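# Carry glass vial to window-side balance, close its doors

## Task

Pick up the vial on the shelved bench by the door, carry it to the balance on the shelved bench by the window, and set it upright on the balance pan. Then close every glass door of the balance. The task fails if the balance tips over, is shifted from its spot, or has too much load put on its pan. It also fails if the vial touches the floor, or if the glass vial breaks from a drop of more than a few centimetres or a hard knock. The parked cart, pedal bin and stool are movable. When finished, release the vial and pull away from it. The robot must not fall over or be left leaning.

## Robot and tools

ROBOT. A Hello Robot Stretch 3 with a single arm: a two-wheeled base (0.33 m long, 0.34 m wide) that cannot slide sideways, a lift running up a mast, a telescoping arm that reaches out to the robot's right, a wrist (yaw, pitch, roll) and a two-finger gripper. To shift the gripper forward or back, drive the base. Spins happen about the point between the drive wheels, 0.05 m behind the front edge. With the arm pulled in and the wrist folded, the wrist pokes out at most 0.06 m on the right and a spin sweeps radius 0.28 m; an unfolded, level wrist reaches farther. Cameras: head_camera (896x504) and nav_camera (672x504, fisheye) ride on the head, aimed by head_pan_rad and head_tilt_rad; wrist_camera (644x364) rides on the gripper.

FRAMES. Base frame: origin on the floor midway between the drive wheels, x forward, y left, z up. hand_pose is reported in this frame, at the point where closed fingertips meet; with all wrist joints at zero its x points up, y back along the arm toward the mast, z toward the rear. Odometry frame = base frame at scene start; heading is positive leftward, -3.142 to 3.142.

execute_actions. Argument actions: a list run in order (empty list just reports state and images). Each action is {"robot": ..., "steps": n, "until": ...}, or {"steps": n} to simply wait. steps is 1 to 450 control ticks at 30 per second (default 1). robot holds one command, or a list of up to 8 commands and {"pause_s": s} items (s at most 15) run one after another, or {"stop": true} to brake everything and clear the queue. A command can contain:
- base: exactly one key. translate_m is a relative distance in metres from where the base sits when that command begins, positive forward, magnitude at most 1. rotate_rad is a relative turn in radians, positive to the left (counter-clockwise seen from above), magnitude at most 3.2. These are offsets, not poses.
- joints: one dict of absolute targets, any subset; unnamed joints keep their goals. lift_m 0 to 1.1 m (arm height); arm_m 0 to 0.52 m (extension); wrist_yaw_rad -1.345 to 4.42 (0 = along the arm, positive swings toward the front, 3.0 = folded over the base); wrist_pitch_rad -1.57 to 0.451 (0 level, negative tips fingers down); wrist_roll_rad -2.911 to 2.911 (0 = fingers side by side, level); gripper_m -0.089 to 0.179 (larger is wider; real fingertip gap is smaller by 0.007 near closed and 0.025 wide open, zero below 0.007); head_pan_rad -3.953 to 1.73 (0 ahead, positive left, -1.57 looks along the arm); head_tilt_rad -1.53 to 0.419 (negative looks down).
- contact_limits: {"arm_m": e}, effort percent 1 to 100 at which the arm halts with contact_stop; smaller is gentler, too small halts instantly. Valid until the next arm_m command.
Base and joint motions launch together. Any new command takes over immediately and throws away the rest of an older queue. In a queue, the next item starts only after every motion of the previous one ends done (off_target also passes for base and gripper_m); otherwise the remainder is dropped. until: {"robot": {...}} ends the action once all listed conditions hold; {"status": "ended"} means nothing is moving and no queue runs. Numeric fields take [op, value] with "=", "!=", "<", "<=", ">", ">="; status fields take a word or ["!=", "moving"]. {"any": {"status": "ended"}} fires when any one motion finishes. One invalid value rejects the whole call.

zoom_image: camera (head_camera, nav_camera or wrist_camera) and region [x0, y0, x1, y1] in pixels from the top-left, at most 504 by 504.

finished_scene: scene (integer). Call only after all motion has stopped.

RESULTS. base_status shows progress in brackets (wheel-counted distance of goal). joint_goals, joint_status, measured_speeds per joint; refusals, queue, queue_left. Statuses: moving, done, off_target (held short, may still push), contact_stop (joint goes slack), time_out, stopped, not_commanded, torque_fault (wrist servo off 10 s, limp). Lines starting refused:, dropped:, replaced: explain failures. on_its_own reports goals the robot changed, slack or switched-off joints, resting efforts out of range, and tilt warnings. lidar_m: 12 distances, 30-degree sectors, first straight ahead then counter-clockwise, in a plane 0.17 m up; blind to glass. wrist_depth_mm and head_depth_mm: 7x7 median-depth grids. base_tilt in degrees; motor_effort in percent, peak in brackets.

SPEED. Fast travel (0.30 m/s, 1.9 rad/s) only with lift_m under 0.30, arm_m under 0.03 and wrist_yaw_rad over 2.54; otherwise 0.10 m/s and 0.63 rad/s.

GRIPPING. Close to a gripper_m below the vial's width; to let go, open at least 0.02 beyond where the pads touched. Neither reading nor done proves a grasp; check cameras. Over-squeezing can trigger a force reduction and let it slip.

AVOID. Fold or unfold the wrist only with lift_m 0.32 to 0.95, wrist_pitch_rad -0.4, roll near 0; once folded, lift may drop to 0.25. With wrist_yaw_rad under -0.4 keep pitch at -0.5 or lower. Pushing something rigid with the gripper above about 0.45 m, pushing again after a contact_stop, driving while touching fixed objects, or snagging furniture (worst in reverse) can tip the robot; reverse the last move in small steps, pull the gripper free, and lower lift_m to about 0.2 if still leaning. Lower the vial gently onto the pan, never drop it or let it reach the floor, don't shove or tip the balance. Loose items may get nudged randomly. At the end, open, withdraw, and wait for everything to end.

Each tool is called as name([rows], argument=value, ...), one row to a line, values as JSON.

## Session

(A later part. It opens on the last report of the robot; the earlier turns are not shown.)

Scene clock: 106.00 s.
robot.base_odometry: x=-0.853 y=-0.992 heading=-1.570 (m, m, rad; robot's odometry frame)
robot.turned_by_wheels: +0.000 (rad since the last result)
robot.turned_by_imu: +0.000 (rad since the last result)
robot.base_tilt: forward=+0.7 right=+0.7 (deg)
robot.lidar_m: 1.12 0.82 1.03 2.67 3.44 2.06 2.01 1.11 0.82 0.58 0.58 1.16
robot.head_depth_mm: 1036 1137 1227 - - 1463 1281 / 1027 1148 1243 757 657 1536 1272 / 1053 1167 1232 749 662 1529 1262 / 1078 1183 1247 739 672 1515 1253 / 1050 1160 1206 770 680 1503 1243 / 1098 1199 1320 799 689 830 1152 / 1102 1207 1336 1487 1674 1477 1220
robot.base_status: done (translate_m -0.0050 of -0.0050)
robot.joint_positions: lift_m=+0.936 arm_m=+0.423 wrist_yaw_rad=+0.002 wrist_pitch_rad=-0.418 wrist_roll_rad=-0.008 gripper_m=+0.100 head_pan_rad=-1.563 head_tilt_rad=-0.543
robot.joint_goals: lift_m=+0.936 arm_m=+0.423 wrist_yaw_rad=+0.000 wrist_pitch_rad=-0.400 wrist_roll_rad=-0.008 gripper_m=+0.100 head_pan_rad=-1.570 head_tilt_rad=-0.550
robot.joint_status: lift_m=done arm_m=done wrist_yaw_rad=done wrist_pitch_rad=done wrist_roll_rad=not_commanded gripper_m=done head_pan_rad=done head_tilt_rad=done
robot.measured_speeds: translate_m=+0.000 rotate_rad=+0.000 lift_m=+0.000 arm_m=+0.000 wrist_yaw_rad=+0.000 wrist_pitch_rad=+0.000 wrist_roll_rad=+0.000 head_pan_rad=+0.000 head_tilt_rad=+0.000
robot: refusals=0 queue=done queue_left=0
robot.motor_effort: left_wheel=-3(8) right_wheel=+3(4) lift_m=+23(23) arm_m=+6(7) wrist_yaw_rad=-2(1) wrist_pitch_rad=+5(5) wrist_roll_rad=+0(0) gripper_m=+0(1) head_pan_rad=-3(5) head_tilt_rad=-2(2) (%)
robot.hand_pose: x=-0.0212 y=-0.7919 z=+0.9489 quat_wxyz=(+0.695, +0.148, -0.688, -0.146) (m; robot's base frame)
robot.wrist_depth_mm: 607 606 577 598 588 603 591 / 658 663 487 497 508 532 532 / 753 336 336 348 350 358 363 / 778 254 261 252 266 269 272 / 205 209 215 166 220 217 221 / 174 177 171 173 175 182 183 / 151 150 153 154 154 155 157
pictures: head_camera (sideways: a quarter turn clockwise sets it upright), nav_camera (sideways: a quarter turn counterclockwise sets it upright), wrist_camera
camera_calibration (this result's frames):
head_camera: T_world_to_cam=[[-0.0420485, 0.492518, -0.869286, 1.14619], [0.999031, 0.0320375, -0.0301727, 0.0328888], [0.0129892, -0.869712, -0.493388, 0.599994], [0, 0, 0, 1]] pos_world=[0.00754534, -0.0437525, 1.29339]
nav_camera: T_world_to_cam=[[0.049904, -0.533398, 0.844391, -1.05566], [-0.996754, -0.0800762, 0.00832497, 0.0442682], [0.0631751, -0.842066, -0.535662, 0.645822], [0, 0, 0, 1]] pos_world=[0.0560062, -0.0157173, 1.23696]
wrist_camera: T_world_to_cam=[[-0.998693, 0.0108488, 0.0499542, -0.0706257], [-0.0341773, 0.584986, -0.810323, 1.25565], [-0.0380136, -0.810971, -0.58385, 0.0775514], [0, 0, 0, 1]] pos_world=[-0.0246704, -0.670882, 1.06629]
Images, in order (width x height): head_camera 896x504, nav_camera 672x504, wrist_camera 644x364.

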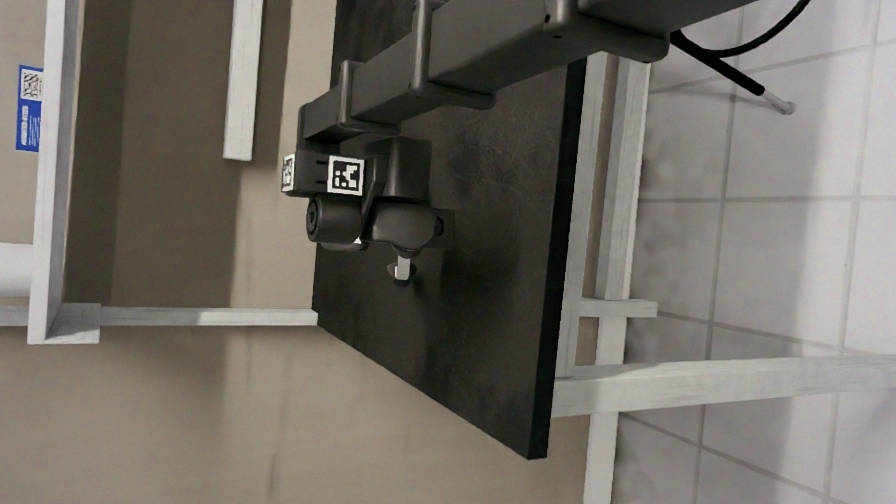

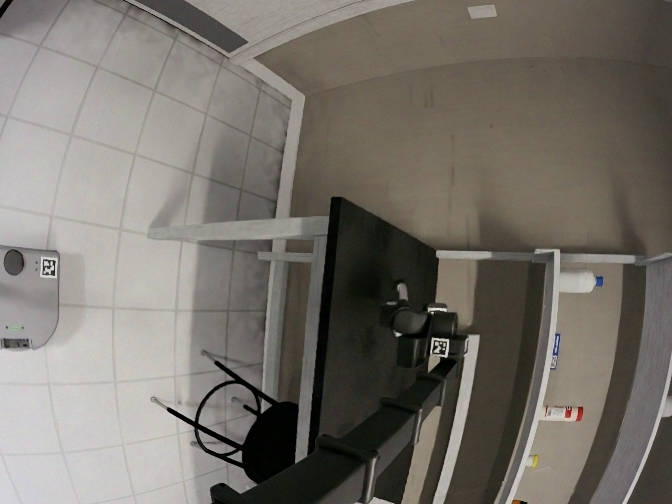

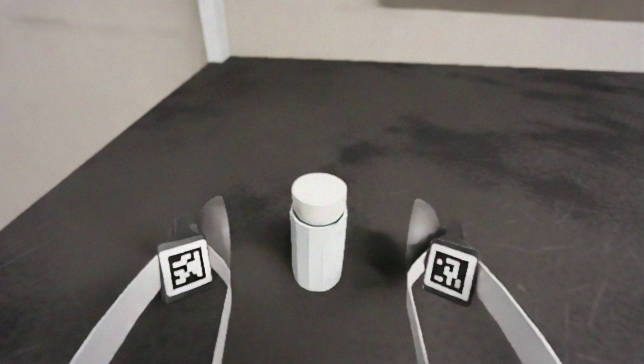

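execute_actions([
  {"robot": {"joints": {"arm_m": 0.427, "gripper_m": 0.0}}, "steps": 300, "until": {"robot": {"status": "ended"}}},
  {"steps": 10},
])

Scene clock: 113.10 s.
robot.base_odometry: x=-0.853 y=-0.992 heading=-1.570 (m, m, rad; robot's odometry frame)
robot.turned_by_wheels: +0.000 (rad since the last result)
robot.turned_by_imu: +0.000 (rad since the last result)
robot.base_tilt: forward=+0.9 right=+0.5 (deg)
robot.lidar_m: 1.11 0.82 1.02 2.66 3.43 2.06 2.00 1.11 0.82 0.58 0.58 1.16
robot.head_depth_mm: 1038 1142 1218 - - 1466 1277 / 1031 1137 1239 758 657 1543 1272 / 1053 1170 1230 748 664 1524 1265 / 1078 1175 1240 742 672 1511 1256 / 1046 1161 1214 771 680 1496 1244 / 1098 1197 1319 802 685 830 1157 / 1102 1208 1330 1485 1682 1481 1230
robot.base_status: done (translate_m -0.0050 of -0.0050)
robot.joint_positions: lift_m=+0.936 arm_m=+0.427 wrist_yaw_rad=+0.002 wrist_pitch_rad=-0.418 wrist_roll_rad=-0.008 gripper_m=+0.000 head_pan_rad=-1.563 head_tilt_rad=-0.543
robot.joint_goals: lift_m=+0.936 arm_m=+0.427 wrist_yaw_rad=+0.000 wrist_pitch_rad=-0.400 wrist_roll_rad=-0.008 gripper_m=+0.000 head_pan_rad=-1.570 head_tilt_rad=-0.550
robot.joint_status: lift_m=done arm_m=done wrist_yaw_rad=done wrist_pitch_rad=done wrist_roll_rad=not_commanded gripper_m=done head_pan_rad=done head_tilt_rad=done
robot.measured_speeds: translate_m=+0.000 rotate_rad=+0.000 lift_m=+0.000 arm_m=+0.000 wrist_yaw_rad=+0.000 wrist_pitch_rad=+0.000 wrist_roll_rad=+0.000 head_pan_rad=+0.000 head_tilt_rad=+0.000
robot: refusals=0 queue=done queue_left=0
robot.motor_effort: left_wheel=-3(3) right_wheel=+3(3) lift_m=+23(23) arm_m=+6(6) wrist_yaw_rad=-1(1) wrist_pitch_rad=+5(5) wrist_roll_rad=+0(0) gripper_m=-10(85) head_pan_rad=-4(4) head_tilt_rad=-2(2) (%)
robot.hand_pose: x=-0.0212 y=-0.7959 z=+0.9489 quat_wxyz=(+0.695, +0.148, -0.688, -0.146) (m; robot's base frame)
robot.wrist_depth_mm: 592 600 576 587 573 582 585 / 665 659 482 494 511 528 541 / 731 337 338 343 348 357 364 / 774 259 258 265 267 272 273 / 206 207 216 146 217 217 220 / 175 176 172 168 177 181 184 / 151 152 152 153 155 156 158
pictures: head_camera (sideways: a quarter turn clockwise sets it upright), nav_camera (sideways: a quarter turn counterclockwise sets it upright), wrist_camera
camera_calibration (this result's frames):
head_camera: T_world_to_cam=[[-0.0420486, 0.492518, -0.869286, 1.14619], [0.999031, 0.0320377, -0.0301727, 0.0328888], [0.0129893, -0.869712, -0.493388, 0.599994], [0, 0, 0, 1]] pos_world=[0.00754534, -0.0437525, 1.29339]
nav_camera: T_world_to_cam=[[0.049904, -0.533398, 0.844391, -1.05566], [-0.996754, -0.0800763, 0.00832497, 0.0442682], [0.0631752, -0.842066, -0.535662, 0.645822], [0, 0, 0, 1]] pos_world=[0.0560062, -0.0157173, 1.23696]
wrist_camera: T_world_to_cam=[[-0.998693, 0.0108477, 0.0499543, -0.070583], [-0.0341781, 0.584986, -0.810323, 1.25799], [-0.0380127, -0.810971, -0.58385, 0.074307], [0, 0, 0, 1]] pos_world=[-0.0246703, -0.674882, 1.06629]
Images, in order (width x height): head_camera 896x504, nav_camera 672x504, wrist_camera 644x364.

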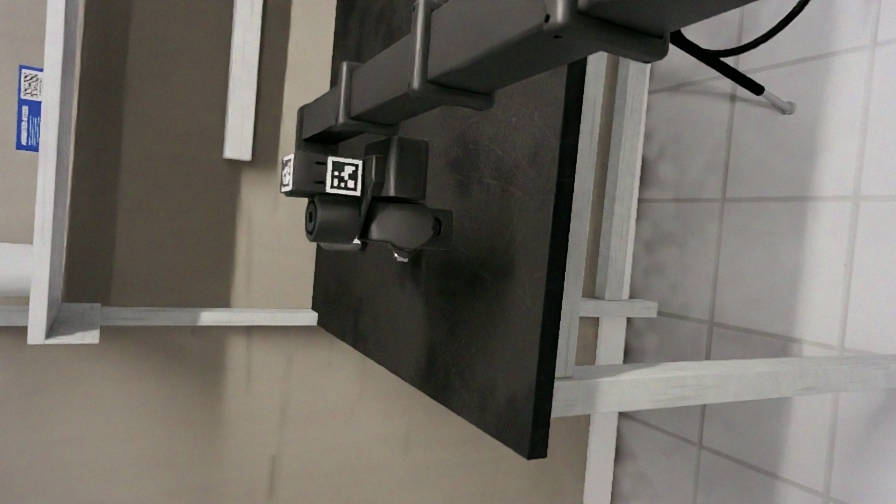

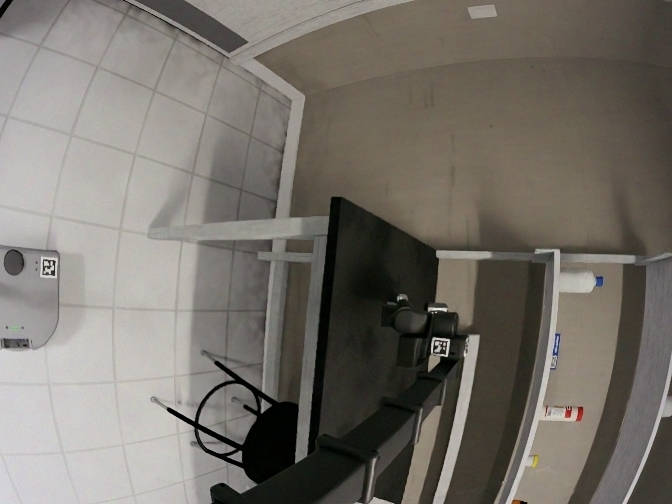

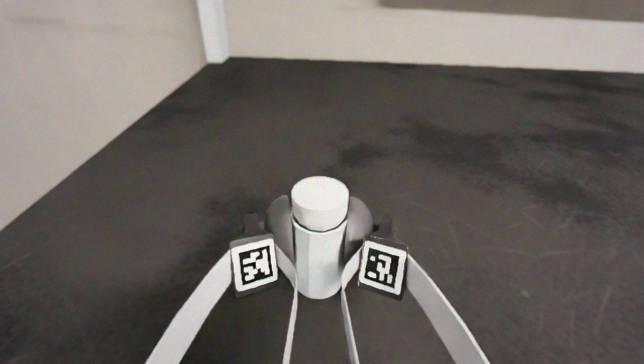

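execute_actions([
  {"robot": {"joints": {"gripper_m": -0.03}}, "steps": 300, "until": {"robot": {"status": "ended"}}},
  {"robot": {"joints": {"lift_m": 0.955}}, "steps": 300, "until": {"robot": {"status": "ended"}}},
  {"steps": 10},
])

Scene clock: 116.03 s.
robot.base_odometry: x=-0.853 y=-0.992 heading=-1.570 (m, m, rad; robot's odometry frame)
robot.turned_by_wheels: +0.000 (rad since the last result)
robot.turned_by_imu: +0.000 (rad since the last result)
robot.base_tilt: forward=+0.9 right=+0.6 (deg)
robot.lidar_m: 1.11 0.82 1.03 2.67 3.43 2.06 2.00 1.11 0.81 0.58 0.58 1.16
robot.head_depth_mm: 1040 1137 1230 - 662 1500 1284 / 1031 1146 1230 760 659 1540 1273 / 1048 1175 - 756 664 1520 1266 / 1081 1182 1242 743 673 1511 1254 / 1048 1162 1216 767 683 1501 1240 / 1098 1200 1321 801 688 828 1149 / 1105 1205 1337 1484 1668 1487 1227
robot.base_status: done (translate_m -0.0050 of -0.0050)
robot.joint_positions: lift_m=+0.955 arm_m=+0.427 wrist_yaw_rad=+0.002 wrist_pitch_rad=-0.418 wrist_roll_rad=-0.008 gripper_m=-0.029 head_pan_rad=-1.563 head_tilt_rad=-0.543
robot.joint_goals: lift_m=+0.955 arm_m=+0.427 wrist_yaw_rad=+0.000 wrist_pitch_rad=-0.400 wrist_roll_rad=-0.008 gripper_m=-0.030 head_pan_rad=-1.570 head_tilt_rad=-0.550
robot.joint_status: lift_m=done arm_m=done wrist_yaw_rad=done wrist_pitch_rad=done wrist_roll_rad=not_commanded gripper_m=done head_pan_rad=done head_tilt_rad=done
robot.measured_speeds: translate_m=+0.000 rotate_rad=+0.000 lift_m=+0.000 arm_m=+0.000 wrist_yaw_rad=+0.000 wrist_pitch_rad=+0.000 wrist_roll_rad=+0.000 head_pan_rad=+0.000 head_tilt_rad=+0.000
robot: refusals=0 queue=done queue_left=0
robot.motor_effort: left_wheel=-3(3) right_wheel=+3(3) lift_m=+38(43) arm_m=+6(6) wrist_yaw_rad=-2(1) wrist_pitch_rad=+5(5) wrist_roll_rad=+0(0) gripper_m=-20(94) head_pan_rad=-5(4) head_tilt_rad=-1(2) (%)
robot.hand_pose: x=-0.0212 y=-0.7960 z=+0.9674 quat_wxyz=(+0.695, +0.148, -0.688, -0.146) (m; robot's base frame)
robot.wrist_depth_mm: 609 613 582 586 581 590 591 / 659 666 544 557 573 589 622 / 740 710 377 382 394 400 408 / 804 285 293 293 300 299 309 / 233 233 240 144 246 244 245 / 195 197 192 188 203 202 206 / 168 169 170 172 174 176 176
pictures: head_camera (sideways: a quarter turn clockwise sets it upright), nav_camera (sideways: a quarter turn counterclockwise sets it upright), wrist_camera
camera_calibration (this result's frames):
head_camera: T_world_to_cam=[[-0.0420485, 0.492518, -0.869286, 1.14619], [0.999031, 0.0320374, -0.0301727, 0.0328888], [0.012989, -0.869712, -0.493388, 0.599993], [0, 0, 0, 1]] pos_world=[0.00754533, -0.0437525, 1.29339]
nav_camera: T_world_to_cam=[[0.0499039, -0.533398, 0.844391, -1.05566], [-0.996754, -0.080076, 0.00832497, 0.0442682], [0.063175, -0.842066, -0.535662, 0.645822], [0, 0, 0, 1]] pos_world=[0.0560062, -0.0157173, 1.23696]
wrist_camera: T_world_to_cam=[[-0.998693, 0.0108478, 0.0499542, -0.0715027], [-0.0341779, 0.584986, -0.810323, 1.27292], [-0.0380128, -0.810971, -0.58385, 0.0850565], [0, 0, 0, 1]] pos_world=[-0.0246703, -0.674884, 1.08471]
Images, in order (width x height): head_camera 896x504, nav_camera 672x504, wrist_camera 644x364.

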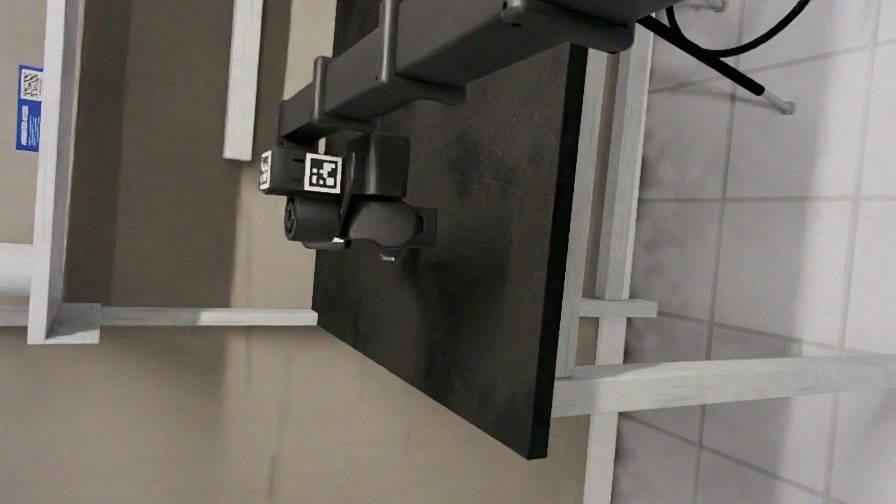

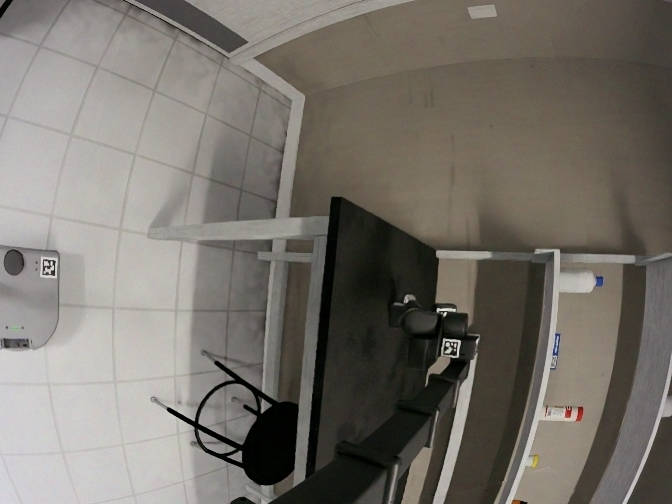

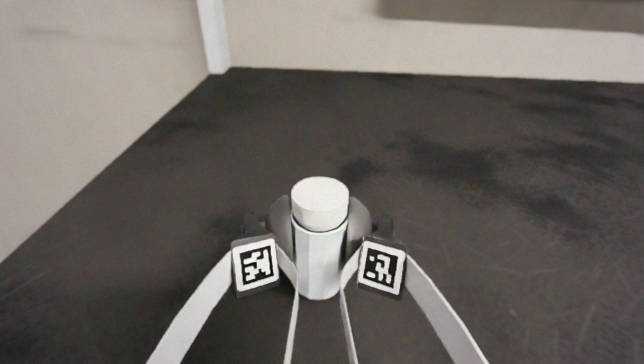

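execute_actions([
  {"robot": {"joints": {"arm_m": 0.0, "head_pan_rad": 0.0, "head_tilt_rad": -0.5}}, "steps": 300, "until": {"robot": {"arm_m": ["<", 0.1]}}},
  {"robot": {"base": {"rotate_rad": 2.09}, "joints": {"wrist_yaw_rad": 2.65, "lift_m": 0.34}}, "steps": 300, "until": {"robot": {"wrist_yaw_rad": [">", 2.6]}}},
  {"robot": {"joints": {"lift_m": 0.28}}, "steps": 300, "until": {"robot": {"base_status": ["!=", "moving"]}}},
  {"robot": {"base": {"translate_m": 1.0}}, "steps": 300, "until": {"robot": {"lift_m": ["<", 0.295]}}},
  {"robot": {"base": {"translate_m": 1.0}}, "steps": 300, "until": {"robot": {"x": [">=", -0.1]}}},
  {"robot": {"base": {"translate_m": 1.0}}, "steps": 300, "until": {"robot": {"x": [">=", 0.6]}}},
  {"robot": {"base": {"translate_m": 0.92}, "joints": {"head_pan_rad": -0.35, "head_tilt_rad": -0.6}}, "steps": 400, "until": {"robot": {"status": "ended"}}},
])

Scene clock: 167.70 s.
robot.base_odometry: x=+1.399 y=+0.298 heading=+0.520 (m, m, rad; robot's odometry frame)
robot.turned_by_wheels: +2.090 (rad since the last result)
robot.turned_by_imu: +2.101 (rad since the last result)
robot.base_tilt: forward=+1.1 right=+0.6 (deg)
robot.lidar_m: 0.47 1.26 1.22 0.89 0.93 3.04 3.12 2.11 2.00 1.32 1.13 0.49
robot.head_depth_mm: 971 1064 1150 1036 775 616 1236 / 990 1094 737 791 696 610 1240 / 987 1122 761 785 647 594 1225 / 1041 1139 1233 806 660 618 1219 / 1075 1182 1322 1488 694 649 889 / 1098 1219 1355 1550 1703 1399 1202 / 1128 1252 1398 1592 1721 1421 1199
robot.base_status: done (translate_m +0.9200 of +0.9200)
robot.joint_positions: lift_m=+0.280 arm_m=+0.000 wrist_yaw_rad=+2.648 wrist_pitch_rad=-0.418 wrist_roll_rad=-0.008 gripper_m=-0.029 head_pan_rad=-0.343 head_tilt_rad=-0.593
robot.joint_goals: lift_m=+0.280 arm_m=+0.000 wrist_yaw_rad=+2.650 wrist_pitch_rad=-0.400 wrist_roll_rad=-0.008 gripper_m=-0.030 head_pan_rad=-0.350 head_tilt_rad=-0.600
robot.joint_status: lift_m=done arm_m=done wrist_yaw_rad=done wrist_pitch_rad=done wrist_roll_rad=not_commanded gripper_m=done head_pan_rad=done head_tilt_rad=done
robot.measured_speeds: translate_m=+0.000 rotate_rad=+0.000 lift_m=+0.000 arm_m=+0.000 wrist_yaw_rad=+0.000 wrist_pitch_rad=+0.000 wrist_roll_rad=+0.000 head_pan_rad=+0.000 head_tilt_rad=+0.000
robot: refusals=0 queue=done queue_left=0
robot.motor_effort: left_wheel=-4(9) right_wheel=+3(8) lift_m=+23(41) arm_m=-5(6) wrist_yaw_rad=+2(5) wrist_pitch_rad=+5(5) wrist_roll_rad=+0(0) gripper_m=-19(20) head_pan_rad=-4(42) head_tilt_rad=-1(10) (%)
robot.hand_pose: x=+0.0851 y=+0.0522 z=+0.2929 quat_wxyz=(+0.312, +0.704, -0.025, +0.638) (m; robot's base frame)
robot.wrist_depth_mm: 755 - - - - - - / 808 - - - - - - / 855 937 937 980 944 997 968 / 714 705 721 731 750 752 756 / 576 583 598 145 606 595 603 / - 481 484 457 498 501 497 / - - 422 421 427 431 429
pictures: head_camera (sideways: a quarter turn clockwise sets it upright), nav_camera (sideways: a quarter turn counterclockwise sets it upright), wrist_camera
camera_calibration (this result's frames):
head_camera: T_world_to_cam=[[-0.516918, 0.143994, -0.843838, 1.1159], [0.311782, 0.949713, -0.0289309, 0.0354624], [0.797238, -0.278048, -0.535818, 0.650415], [0, 0, 0, 1]] pos_world=[0.0472376, -0.0135151, 1.29117]
nav_camera: T_world_to_cam=[[0.5568, -0.150231, 0.816948, -1.02297], [-0.266959, -0.963696, 0.00473233, 0.0444941], [0.786579, -0.220727, -0.576692, 0.694789], [0, 0, 0, 1]] pos_world=[0.0349621, 0.0425556, 1.23618]
wrist_camera: T_world_to_cam=[[0.873446, -0.48435, 0.0499665, -0.0743791], [-0.24807, -0.530944, -0.810283, 0.310304], [0.41899, 0.695344, -0.583904, 0.265661], [0, 0, 0, 1]] pos_world=[0.0306342, -0.0559967, 0.410271]
Images, in order (width x height): head_camera 896x504, nav_camera 672x504, wrist_camera 644x364.

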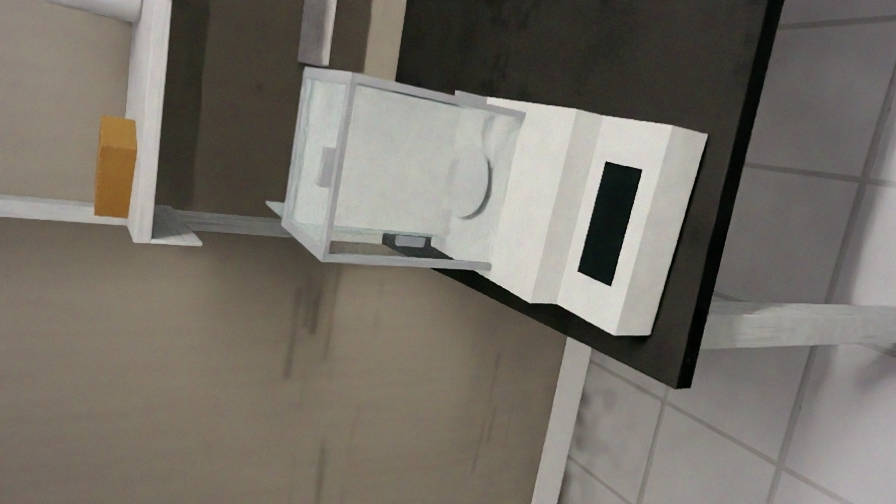

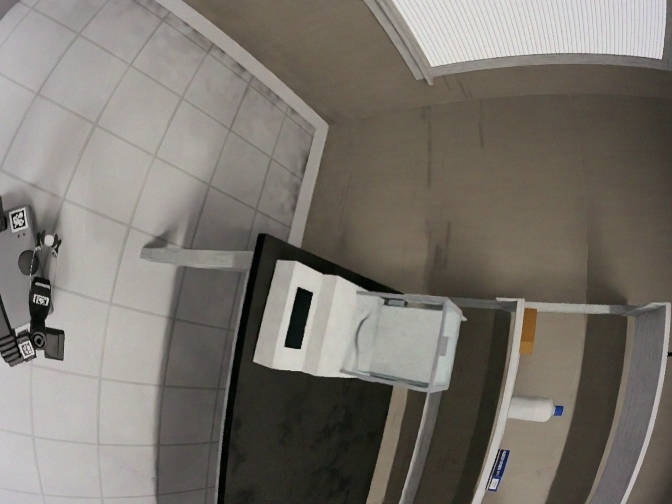

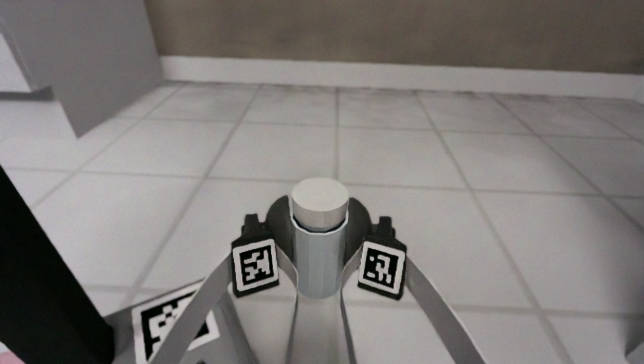

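zoom_image(camera="head_camera", region=[250, 40, 570, 320])

Region (250, 40, 570, 320) of head_camera's 896x504 image, scaled by 1.575, with more detail than that image has; it fills the top 441 rows of this view, and the rest is white.

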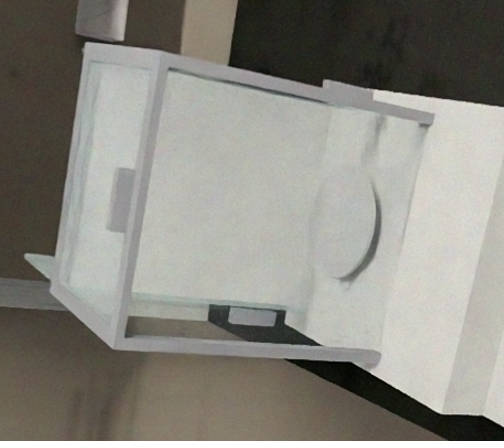

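execute_actions([
  {"robot": [{"base": {"rotate_rad": 0.647}}, {"base": {"translate_m": 0.767}}, {"base": {"rotate_rad": -1.267}}], "steps": 450, "until": {"robot": {"status": "ended"}}},
  {"robot": {"base": {"translate_m": 0.43}, "joints": {"lift_m": 0.89, "head_pan_rad": -1.45, "head_tilt_rad": -0.6}}, "steps": 300, "until": {"robot": {"lift_m": [">", 0.36]}}},
  {"robot": {"joints": {"wrist_yaw_rad": 1.2}}, "steps": 300, "until": {"robot": {"lift_m": [">", 0.8]}}},
  {"robot": {"joints": {"wrist_yaw_rad": 0.0}}, "steps": 300, "until": {"robot": {"status": "ended"}}},
])

Scene clock: 254.83 s.
robot.base_odometry: x=+2.129 y=+0.960 heading=-0.100 (m, m, rad; robot's odometry frame)
robot.turned_by_wheels: -0.620 (rad since the last result)
robot.turned_by_imu: -0.623 (rad since the last result)
robot.base_tilt: forward=+1.0 right=+0.7 (deg)
robot.lidar_m: 0.55 0.56 0.56 0.53 0.55 0.72 1.33 3.48 0.54 1.93 0.63 0.58
robot.head_depth_mm: 2574 2803 3084 2491 682 675 - / 2659 2805 1805 979 663 669 - / 2654 2905 1419 788 666 - - / 2675 2984 1398 741 675 1350 1215 / 1531 2631 1463 986 718 1375 1205 / 1007 1436 1431 971 734 1355 1203 / 753 448 1183 959 727 1265 1150
robot.base_status: done (translate_m +0.4300 of +0.4300)
robot.joint_positions: lift_m=+0.890 arm_m=+0.000 wrist_yaw_rad=+0.003 wrist_pitch_rad=-0.418 wrist_roll_rad=-0.008 gripper_m=-0.029 head_pan_rad=-1.443 head_tilt_rad=-0.594
robot.joint_goals: lift_m=+0.890 arm_m=+0.000 wrist_yaw_rad=+0.000 wrist_pitch_rad=-0.400 wrist_roll_rad=-0.008 gripper_m=-0.030 head_pan_rad=-1.450 head_tilt_rad=-0.600
robot.joint_status: lift_m=done arm_m=done wrist_yaw_rad=done wrist_pitch_rad=done wrist_roll_rad=not_commanded gripper_m=done head_pan_rad=done head_tilt_rad=done
robot.measured_speeds: translate_m=+0.000 rotate_rad=+0.000 lift_m=+0.000 arm_m=+0.000 wrist_yaw_rad=+0.000 wrist_pitch_rad=+0.000 wrist_roll_rad=+0.000 head_pan_rad=+0.000 head_tilt_rad=+0.000
robot: refusals=0 queue=done queue_left=0
robot.motor_effort: left_wheel=+3(12) right_wheel=-3(7) lift_m=+38(42) arm_m=-5(5) wrist_yaw_rad=-2(4) wrist_pitch_rad=+5(5) wrist_roll_rad=+0(0) gripper_m=-20(20) head_pan_rad=-3(44) head_tilt_rad=-1(1) (%)
robot.hand_pose: x=-0.0208 y=-0.3697 z=+0.9023 quat_wxyz=(+0.695, +0.149, -0.688, -0.145) (m; robot's base frame)
robot.wrist_depth_mm: 748 - - - - - - / 749 830 407 868 - - - / 562 578 342 362 434 - - / 433 444 351 338 364 - - / 358 360 366 145 371 - - / 323 378 - 396 460 - - / 769 952 - - 570 - -
pictures: head_camera (sideways: a quarter turn clockwise sets it upright), nav_camera (sideways: a quarter turn counterclockwise sets it upright), wrist_camera
camera_calibration (this result's frames):
head_camera: T_world_to_cam=[[-0.106271, 0.526715, -0.843373, 1.11279], [0.987801, 0.153013, -0.0289085, 0.0313095], [0.113821, -0.836157, -0.53655, 0.655537], [0, 0, 0, 1]] pos_world=[0.0127167, -0.0427828, 1.29113]
nav_camera: T_world_to_cam=[[0.118803, -0.565063, 0.816449, -1.01965], [-0.979931, -0.199281, 0.00466924, 0.0489253], [0.160065, -0.800619, -0.577398, 0.69953], [0, 0, 0, 1]] pos_world=[0.0571107, -0.0063592, 1.23617]
wrist_camera: T_world_to_cam=[[-0.998706, 0.00946703, 0.0499596, -0.0730857], [-0.034987, 0.585027, -0.810259, 0.970849], [-0.0368985, -0.810958, -0.583939, 0.392867], [0, 0, 0, 1]] pos_world=[-0.024528, -0.248683, 1.0197]
Images, in order (width x height): head_camera 896x504, nav_camera 672x504, wrist_camera 644x364.

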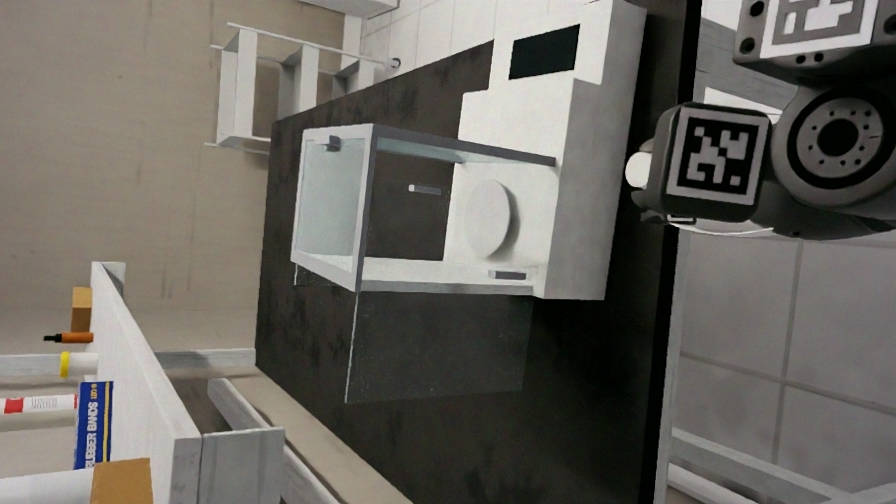

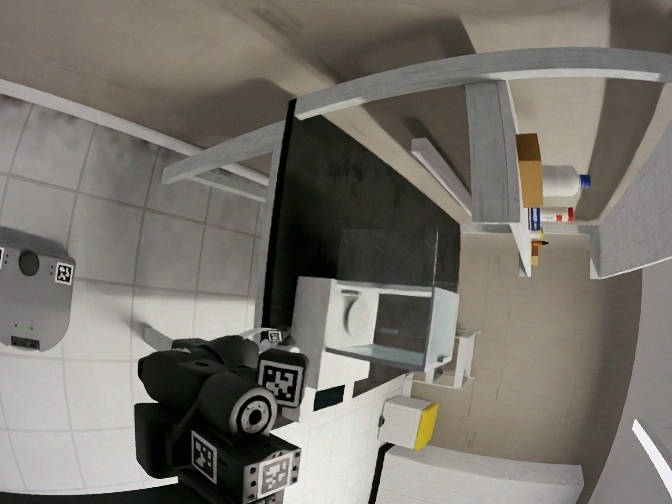

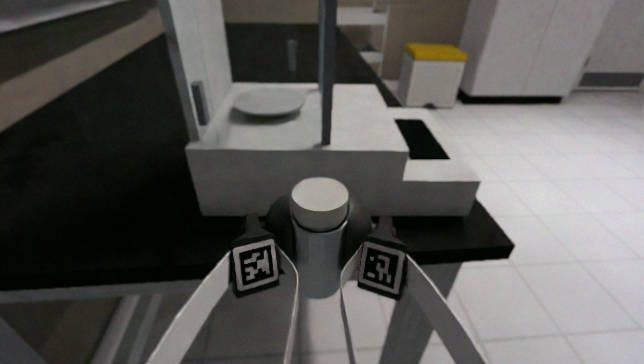

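zoom_image(camera="head_camera", region=[270, 100, 610, 420])

zoom_image(camera="wrist_camera", region=[140, 0, 420, 230])

Region (270, 100, 610, 420) of head_camera's 896x504 image, scaled by 1.482, with more detail than that image has; it fills the top 474 rows of this view, and the rest is white.

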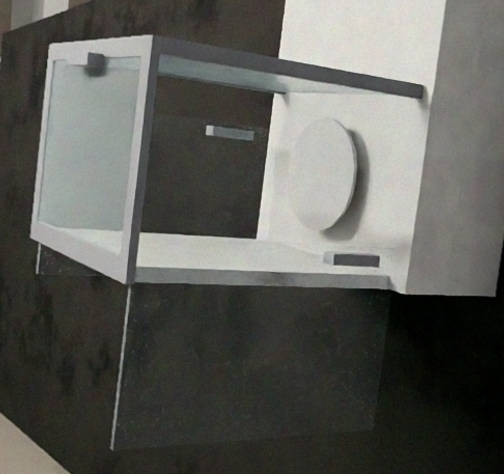

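Region (140, 0, 420, 230) of wrist_camera's 644x364 image, scaled by 1.800; it fills the top 414 rows of this view, and the rest is white.

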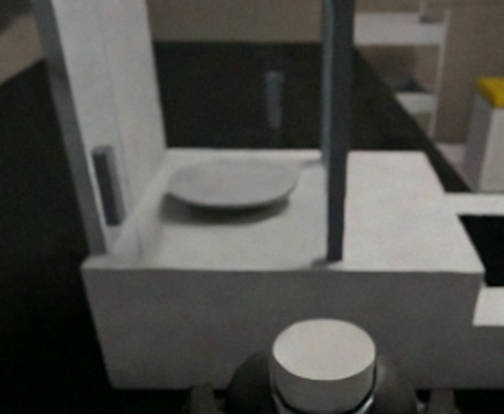

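execute_actions([
  {"robot": {"base": {"translate_m": 0.057}, "joints": {"lift_m": 0.91, "arm_m": 0.13, "head_pan_rad": -1.52}}, "steps": 300, "until": {"robot": {"status": "ended"}}},
])

Scene clock: 300.03 s.
robot.base_odometry: x=+2.186 y=+0.954 heading=-0.100 (m, m, rad; robot's odometry frame)
robot.turned_by_wheels: +0.000 (rad since the last result)
robot.turned_by_imu: +0.000 (rad since the last result)
robot.base_tilt: forward=+1.0 right=+0.5 (deg)
robot.lidar_m: 0.49 0.50 0.57 0.54 0.55 0.72 1.38 3.87 0.56 1.83 0.59 0.52
robot.head_depth_mm: 2641 2904 3109 2656 - 775 1215 / 2650 2825 2876 1067 - 1367 952 / 2682 2874 1411 1051 - 1389 1230 / 2664 2985 1403 867 676 1363 1220 / 2556 2891 1462 987 741 1340 1212 / 1141 579 1335 970 735 1327 1206 / 793 432 1245 961 729 1230 1143
robot.base_status: done (translate_m +0.0570 of +0.0570)
robot.joint_positions: lift_m=+0.910 arm_m=+0.130 wrist_yaw_rad=+0.002 wrist_pitch_rad=-0.418 wrist_roll_rad=-0.008 gripper_m=-0.029 head_pan_rad=-1.513 head_tilt_rad=-0.594
robot.joint_goals: lift_m=+0.910 arm_m=+0.130 wrist_yaw_rad=+0.000 wrist_pitch_rad=-0.400 wrist_roll_rad=-0.008 gripper_m=-0.030 head_pan_rad=-1.520 head_tilt_rad=-0.600
robot.joint_status: lift_m=done arm_m=done wrist_yaw_rad=done wrist_pitch_rad=done wrist_roll_rad=not_commanded gripper_m=done head_pan_rad=done head_tilt_rad=done
robot.measured_speeds: translate_m=+0.000 rotate_rad=+0.000 lift_m=+0.000 arm_m=+0.000 wrist_yaw_rad=+0.000 wrist_pitch_rad=+0.000 wrist_roll_rad=+0.000 head_pan_rad=+0.000 head_tilt_rad=+0.000
robot: refusals=0 queue=done queue_left=0
robot.motor_effort: left_wheel=+4(8) right_wheel=-2(3) lift_m=+38(41) arm_m=+6(9) wrist_yaw_rad=-1(3) wrist_pitch_rad=+5(5) wrist_roll_rad=+0(0) gripper_m=-20(20) head_pan_rad=-4(14) head_tilt_rad=-2(3) (%)
robot.hand_pose: x=-0.0211 y=-0.4989 z=+0.9223 quat_wxyz=(+0.695, +0.148, -0.688, -0.146) (m; robot's base frame)
robot.wrist_depth_mm: 627 973 241 - - - - / 701 913 241 909 979 - - / 633 628 244 626 390 - - / 469 476 291 299 307 434 - / 382 388 259 145 252 293 - / 319 323 260 237 253 264 - / 277 282 274 274 280 285 289
pictures: head_camera (sideways: a quarter turn clockwise sets it upright), nav_camera (sideways: a quarter turn counterclockwise sets it upright), wrist_camera
camera_calibration (this result's frames):
head_camera: T_world_to_cam=[[-0.0691425, 0.532861, -0.843373, 1.11257], [0.996089, 0.0834953, -0.0289085, 0.0312589], [0.0550135, -0.842073, -0.53655, 0.655895], [0, 0, 0, 1]] pos_world=[0.00970581, -0.0431411, 1.29113]
nav_camera: T_world_to_cam=[[0.0789591, -0.571993, 0.816449, -1.01941], [-0.991477, -0.130201, 0.00466925, 0.0489957], [0.103632, -0.809859, -0.577398, 0.699874], [0, 0, 0, 1]] pos_world=[0.0565405, -0.00991418, 1.23617]
wrist_camera: T_world_to_cam=[[-0.998696, 0.0105419, 0.0499596, -0.0725665], [-0.0343573, 0.585065, -0.810259, 1.06267], [-0.0377713, -0.810918, -0.583939, 0.299758], [0, 0, 0, 1]] pos_world=[-0.0246392, -0.377887, 1.0397]
Images, in order (width x height): head_camera 896x504, nav_camera 672x504, wrist_camera 644x364.

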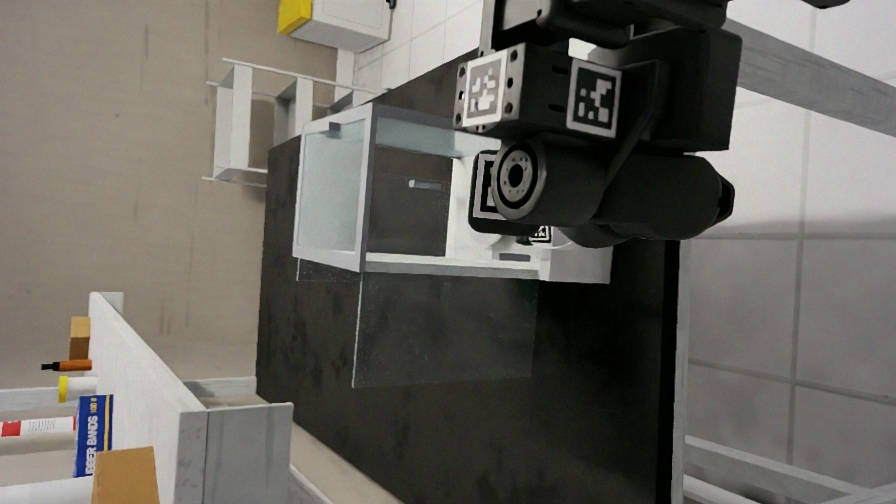

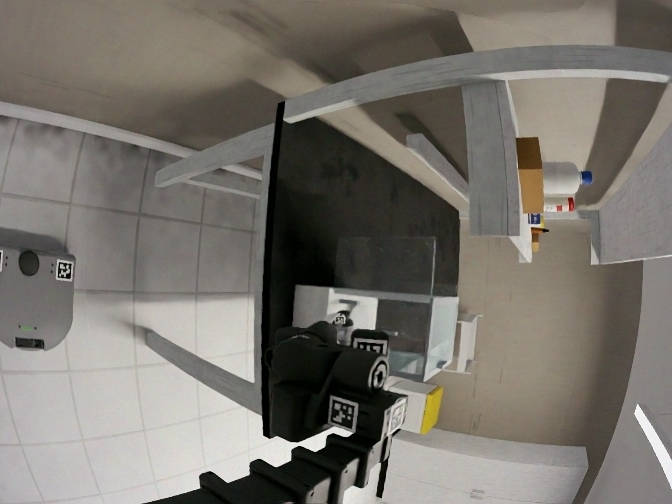

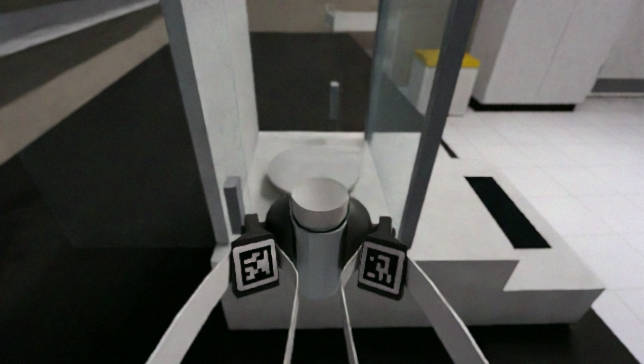

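zoom_image(camera="wrist_camera", region=[150, 60, 490, 340])

Region (150, 60, 490, 340) of wrist_camera's 644x364 image, scaled by 1.482; it fills the top 415 rows of this view, and the rest is white.

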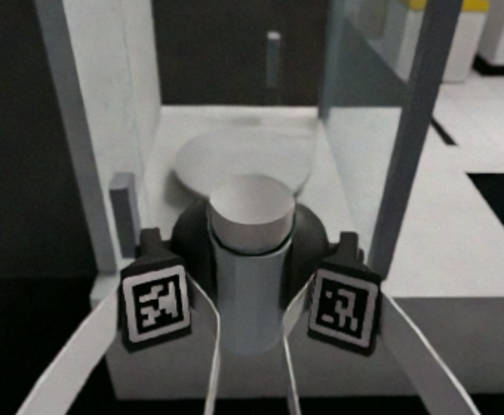

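execute_actions([
  {"robot": {"base": {"translate_m": -0.006}}, "steps": 100, "until": {"robot": {"status": "ended"}}},
  {"robot": {"joints": {"arm_m": 0.265}, "contact_limits": {"arm_m": 15}}, "steps": 300, "until": {"robot": {"status": "ended"}}},
])

Scene clock: 312.13 s.
robot.base_odometry: x=+2.180 y=+0.955 heading=-0.100 (m, m, rad; robot's odometry frame)
robot.turned_by_wheels: +0.000 (rad since the last result)
robot.turned_by_imu: +0.000 (rad since the last result)
robot.base_tilt: forward=+1.2 right=+0.6 (deg)
robot.lidar_m: 0.50 0.51 0.57 0.54 0.55 0.72 1.37 3.86 0.56 1.86 0.59 0.53
robot.head_depth_mm: 2637 2905 3043 - 683 722 1211 / 2642 2834 3047 - 660 774 941 / 2666 2904 1423 - 666 1349 1226 / 2668 2919 1404 744 673 1349 1216 / 2558 2897 1462 982 740 1330 1211 / 1163 629 1423 971 736 1325 1210 / 814 434 1247 956 729 1234 1145
robot.base_status: done (translate_m -0.0060 of -0.0060)
robot.joint_positions: lift_m=+0.910 arm_m=+0.265 wrist_yaw_rad=+0.002 wrist_pitch_rad=-0.418 wrist_roll_rad=-0.008 gripper_m=-0.029 head_pan_rad=-1.513 head_tilt_rad=-0.594
robot.joint_goals: lift_m=+0.910 arm_m=+0.265 wrist_yaw_rad=+0.000 wrist_pitch_rad=-0.400 wrist_roll_rad=-0.008 gripper_m=-0.030 head_pan_rad=-1.520 head_tilt_rad=-0.600
robot.joint_status: lift_m=done arm_m=done wrist_yaw_rad=done wrist_pitch_rad=done wrist_roll_rad=not_commanded gripper_m=done head_pan_rad=done head_tilt_rad=done
robot.measured_speeds: translate_m=+0.000 rotate_rad=+0.000 lift_m=+0.000 arm_m=+0.000 wrist_yaw_rad=+0.000 wrist_pitch_rad=+0.000 wrist_roll_rad=+0.000 head_pan_rad=+0.000 head_tilt_rad=+0.000
robot: refusals=0 queue=done queue_left=0
robot.motor_effort: left_wheel=+3(6) right_wheel=-2(6) lift_m=+38(38) arm_m=+6(6) wrist_yaw_rad=-1(2) wrist_pitch_rad=+5(5) wrist_roll_rad=+0(0) gripper_m=-20(19) head_pan_rad=-4(4) head_tilt_rad=-3(3) (%)
robot.contact_limits: arm_m 15 (drawing in: default 27, maximum 45; extending or still: default 38, maximum 63)
robot.hand_pose: x=-0.0211 y=-0.6339 z=+0.9223 quat_wxyz=(+0.695, +0.148, -0.688, -0.146) (m; robot's base frame)
robot.wrist_depth_mm: 92 124 - - - - - / 92 125 861 918 - - - / 93 124 588 629 647 - - / 92 124 283 471 491 - - / 92 125 233 145 261 302 - / 92 125 189 183 215 221 256 / 92 115 176 173 182 186 66
pictures: head_camera (sideways: a quarter turn clockwise sets it upright), nav_camera (sideways: a quarter turn counterclockwise sets it upright), wrist_camera
camera_calibration (this result's frames):
head_camera: T_world_to_cam=[[-0.0691246, 0.532864, -0.843373, 1.11257], [0.996092, 0.0834619, -0.0289085, 0.0312589], [0.0549852, -0.842075, -0.53655, 0.655896], [0, 0, 0, 1]] pos_world=[0.00970436, -0.0431412, 1.29113]
nav_camera: T_world_to_cam=[[0.07894, -0.571996, 0.816449, -1.01941], [-0.991481, -0.130168, 0.00466924, 0.0489958], [0.103604, -0.809863, -0.577398, 0.699875], [0, 0, 0, 1]] pos_world=[0.0565402, -0.00991586, 1.23617]
wrist_camera: T_world_to_cam=[[-0.998694, 0.0106745, 0.0499598, -0.0710892], [-0.0342798, 0.585069, -0.810259, 1.14166], [-0.037879, -0.810913, -0.583939, 0.190283], [0, 0, 0, 1]] pos_world=[-0.0246529, -0.512888, 1.0397]
Images, in order (width x height): head_camera 896x504, nav_camera 672x504, wrist_camera 644x364.

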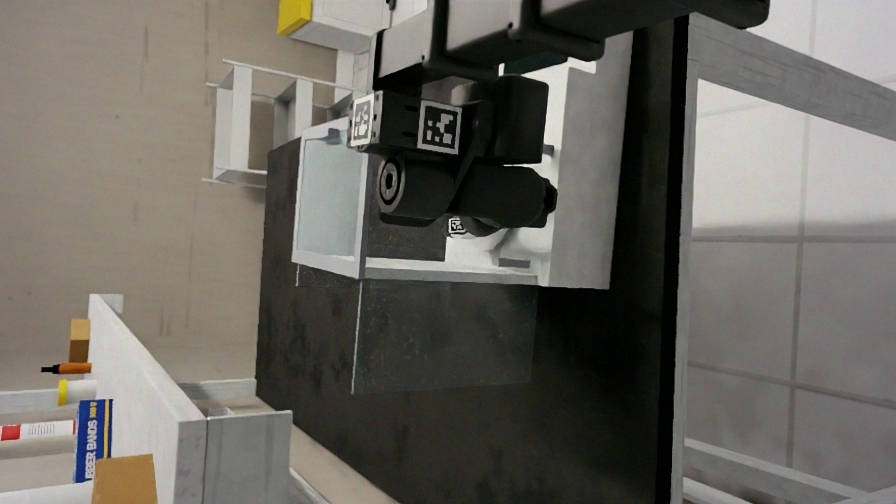

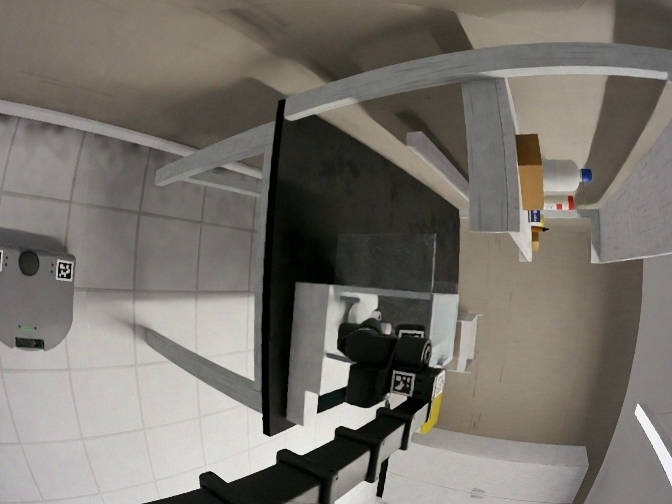

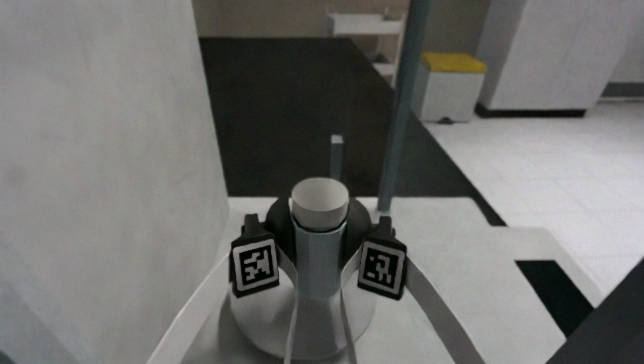

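execute_actions([
  {"robot": {"joints": {"lift_m": 0.898}}, "steps": 200, "until": {"robot": {"status": "ended"}}},
])

Scene clock: 319.93 s.
robot.base_odometry: x=+2.180 y=+0.955 heading=-0.100 (m, m, rad; robot's odometry frame)
robot.turned_by_wheels: +0.000 (rad since the last result)
robot.turned_by_imu: +0.000 (rad since the last result)
robot.base_tilt: forward=+1.1 right=+0.6 (deg)
robot.lidar_m: 0.50 0.51 0.57 0.54 0.55 0.72 1.38 3.86 0.56 1.86 0.60 0.53
robot.head_depth_mm: 2643 2927 3098 - - 719 1212 / 2661 2865 2960 - 669 776 942 / 2670 2892 1423 - 669 1355 1225 / 2652 2944 1397 743 671 1352 1223 / 2568 2937 1465 985 743 1342 1212 / 1163 630 1424 975 735 1335 1208 / 812 433 1245 959 730 1232 1145
robot.base_status: done (translate_m -0.0060 of -0.0060)
robot.joint_positions: lift_m=+0.898 arm_m=+0.265 wrist_yaw_rad=+0.002 wrist_pitch_rad=-0.418 wrist_roll_rad=-0.008 gripper_m=-0.029 head_pan_rad=-1.513 head_tilt_rad=-0.594
robot.joint_goals: lift_m=+0.898 arm_m=+0.265 wrist_yaw_rad=+0.000 wrist_pitch_rad=-0.400 wrist_roll_rad=-0.008 gripper_m=-0.030 head_pan_rad=-1.520 head_tilt_rad=-0.600
robot.joint_status: lift_m=done arm_m=done wrist_yaw_rad=done wrist_pitch_rad=done wrist_roll_rad=not_commanded gripper_m=done head_pan_rad=done head_tilt_rad=done
robot.measured_speeds: translate_m=+0.000 rotate_rad=+0.000 lift_m=+0.000 arm_m=+0.000 wrist_yaw_rad=+0.000 wrist_pitch_rad=+0.000 wrist_roll_rad=+0.000 head_pan_rad=+0.000 head_tilt_rad=+0.000
robot: refusals=0 queue=done queue_left=0
robot.motor_effort: left_wheel=+3(3) right_wheel=-2(2) lift_m=+23(37) arm_m=+6(6) wrist_yaw_rad=-1(2) wrist_pitch_rad=+5(5) wrist_roll_rad=+0(0) gripper_m=-20(20) head_pan_rad=-5(4) head_tilt_rad=-2(1) (%)
robot.contact_limits: arm_m 15 (drawing in: default 27, maximum 45; extending or still: default 38, maximum 63)
robot.hand_pose: x=-0.0211 y=-0.6339 z=+0.9109 quat_wxyz=(+0.695, +0.148, -0.688, -0.146) (m; robot's base frame)
robot.wrist_depth_mm: 92 124 - - - - - / 92 125 789 894 - - - / 92 125 567 613 616 - - / 92 125 267 280 461 - - / 92 125 222 145 243 261 - / 92 125 181 170 202 201 238 / 92 115 165 162 172 174 66
pictures: head_camera (sideways: a quarter turn clockwise sets it upright), nav_camera (sideways: a quarter turn counterclockwise sets it upright), wrist_camera
camera_calibration (this result's frames):
head_camera: T_world_to_cam=[[-0.0691247, 0.532864, -0.843373, 1.11257], [0.996092, 0.083462, -0.0289085, 0.0312589], [0.0549853, -0.842075, -0.53655, 0.655896], [0, 0, 0, 1]] pos_world=[0.00970437, -0.0431412, 1.29113]
nav_camera: T_world_to_cam=[[0.07894, -0.571996, 0.816449, -1.01941], [-0.991481, -0.130168, 0.00466924, 0.0489958], [0.103605, -0.809863, -0.577398, 0.699875], [0, 0, 0, 1]] pos_world=[0.0565402, -0.00991585, 1.23617]
wrist_camera: T_world_to_cam=[[-0.998694, 0.0106745, 0.0499597, -0.0705179], [-0.0342797, 0.585069, -0.810259, 1.13239], [-0.037879, -0.810913, -0.583939, 0.183606], [0, 0, 0, 1]] pos_world=[-0.0246529, -0.512888, 1.02827]
Images, in order (width x height): head_camera 896x504, nav_camera 672x504, wrist_camera 644x364.

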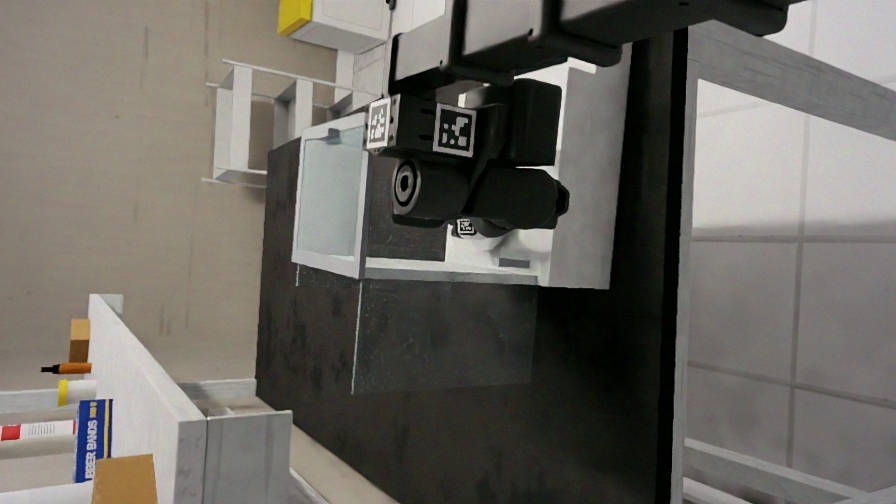

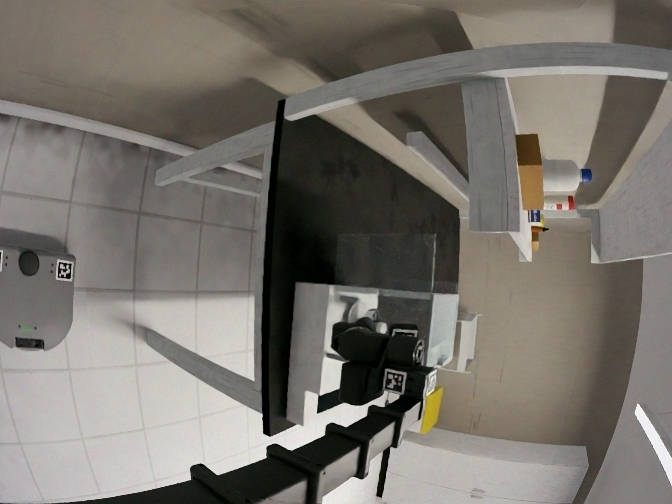

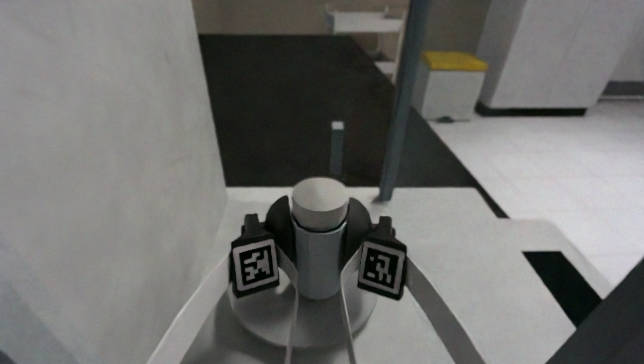

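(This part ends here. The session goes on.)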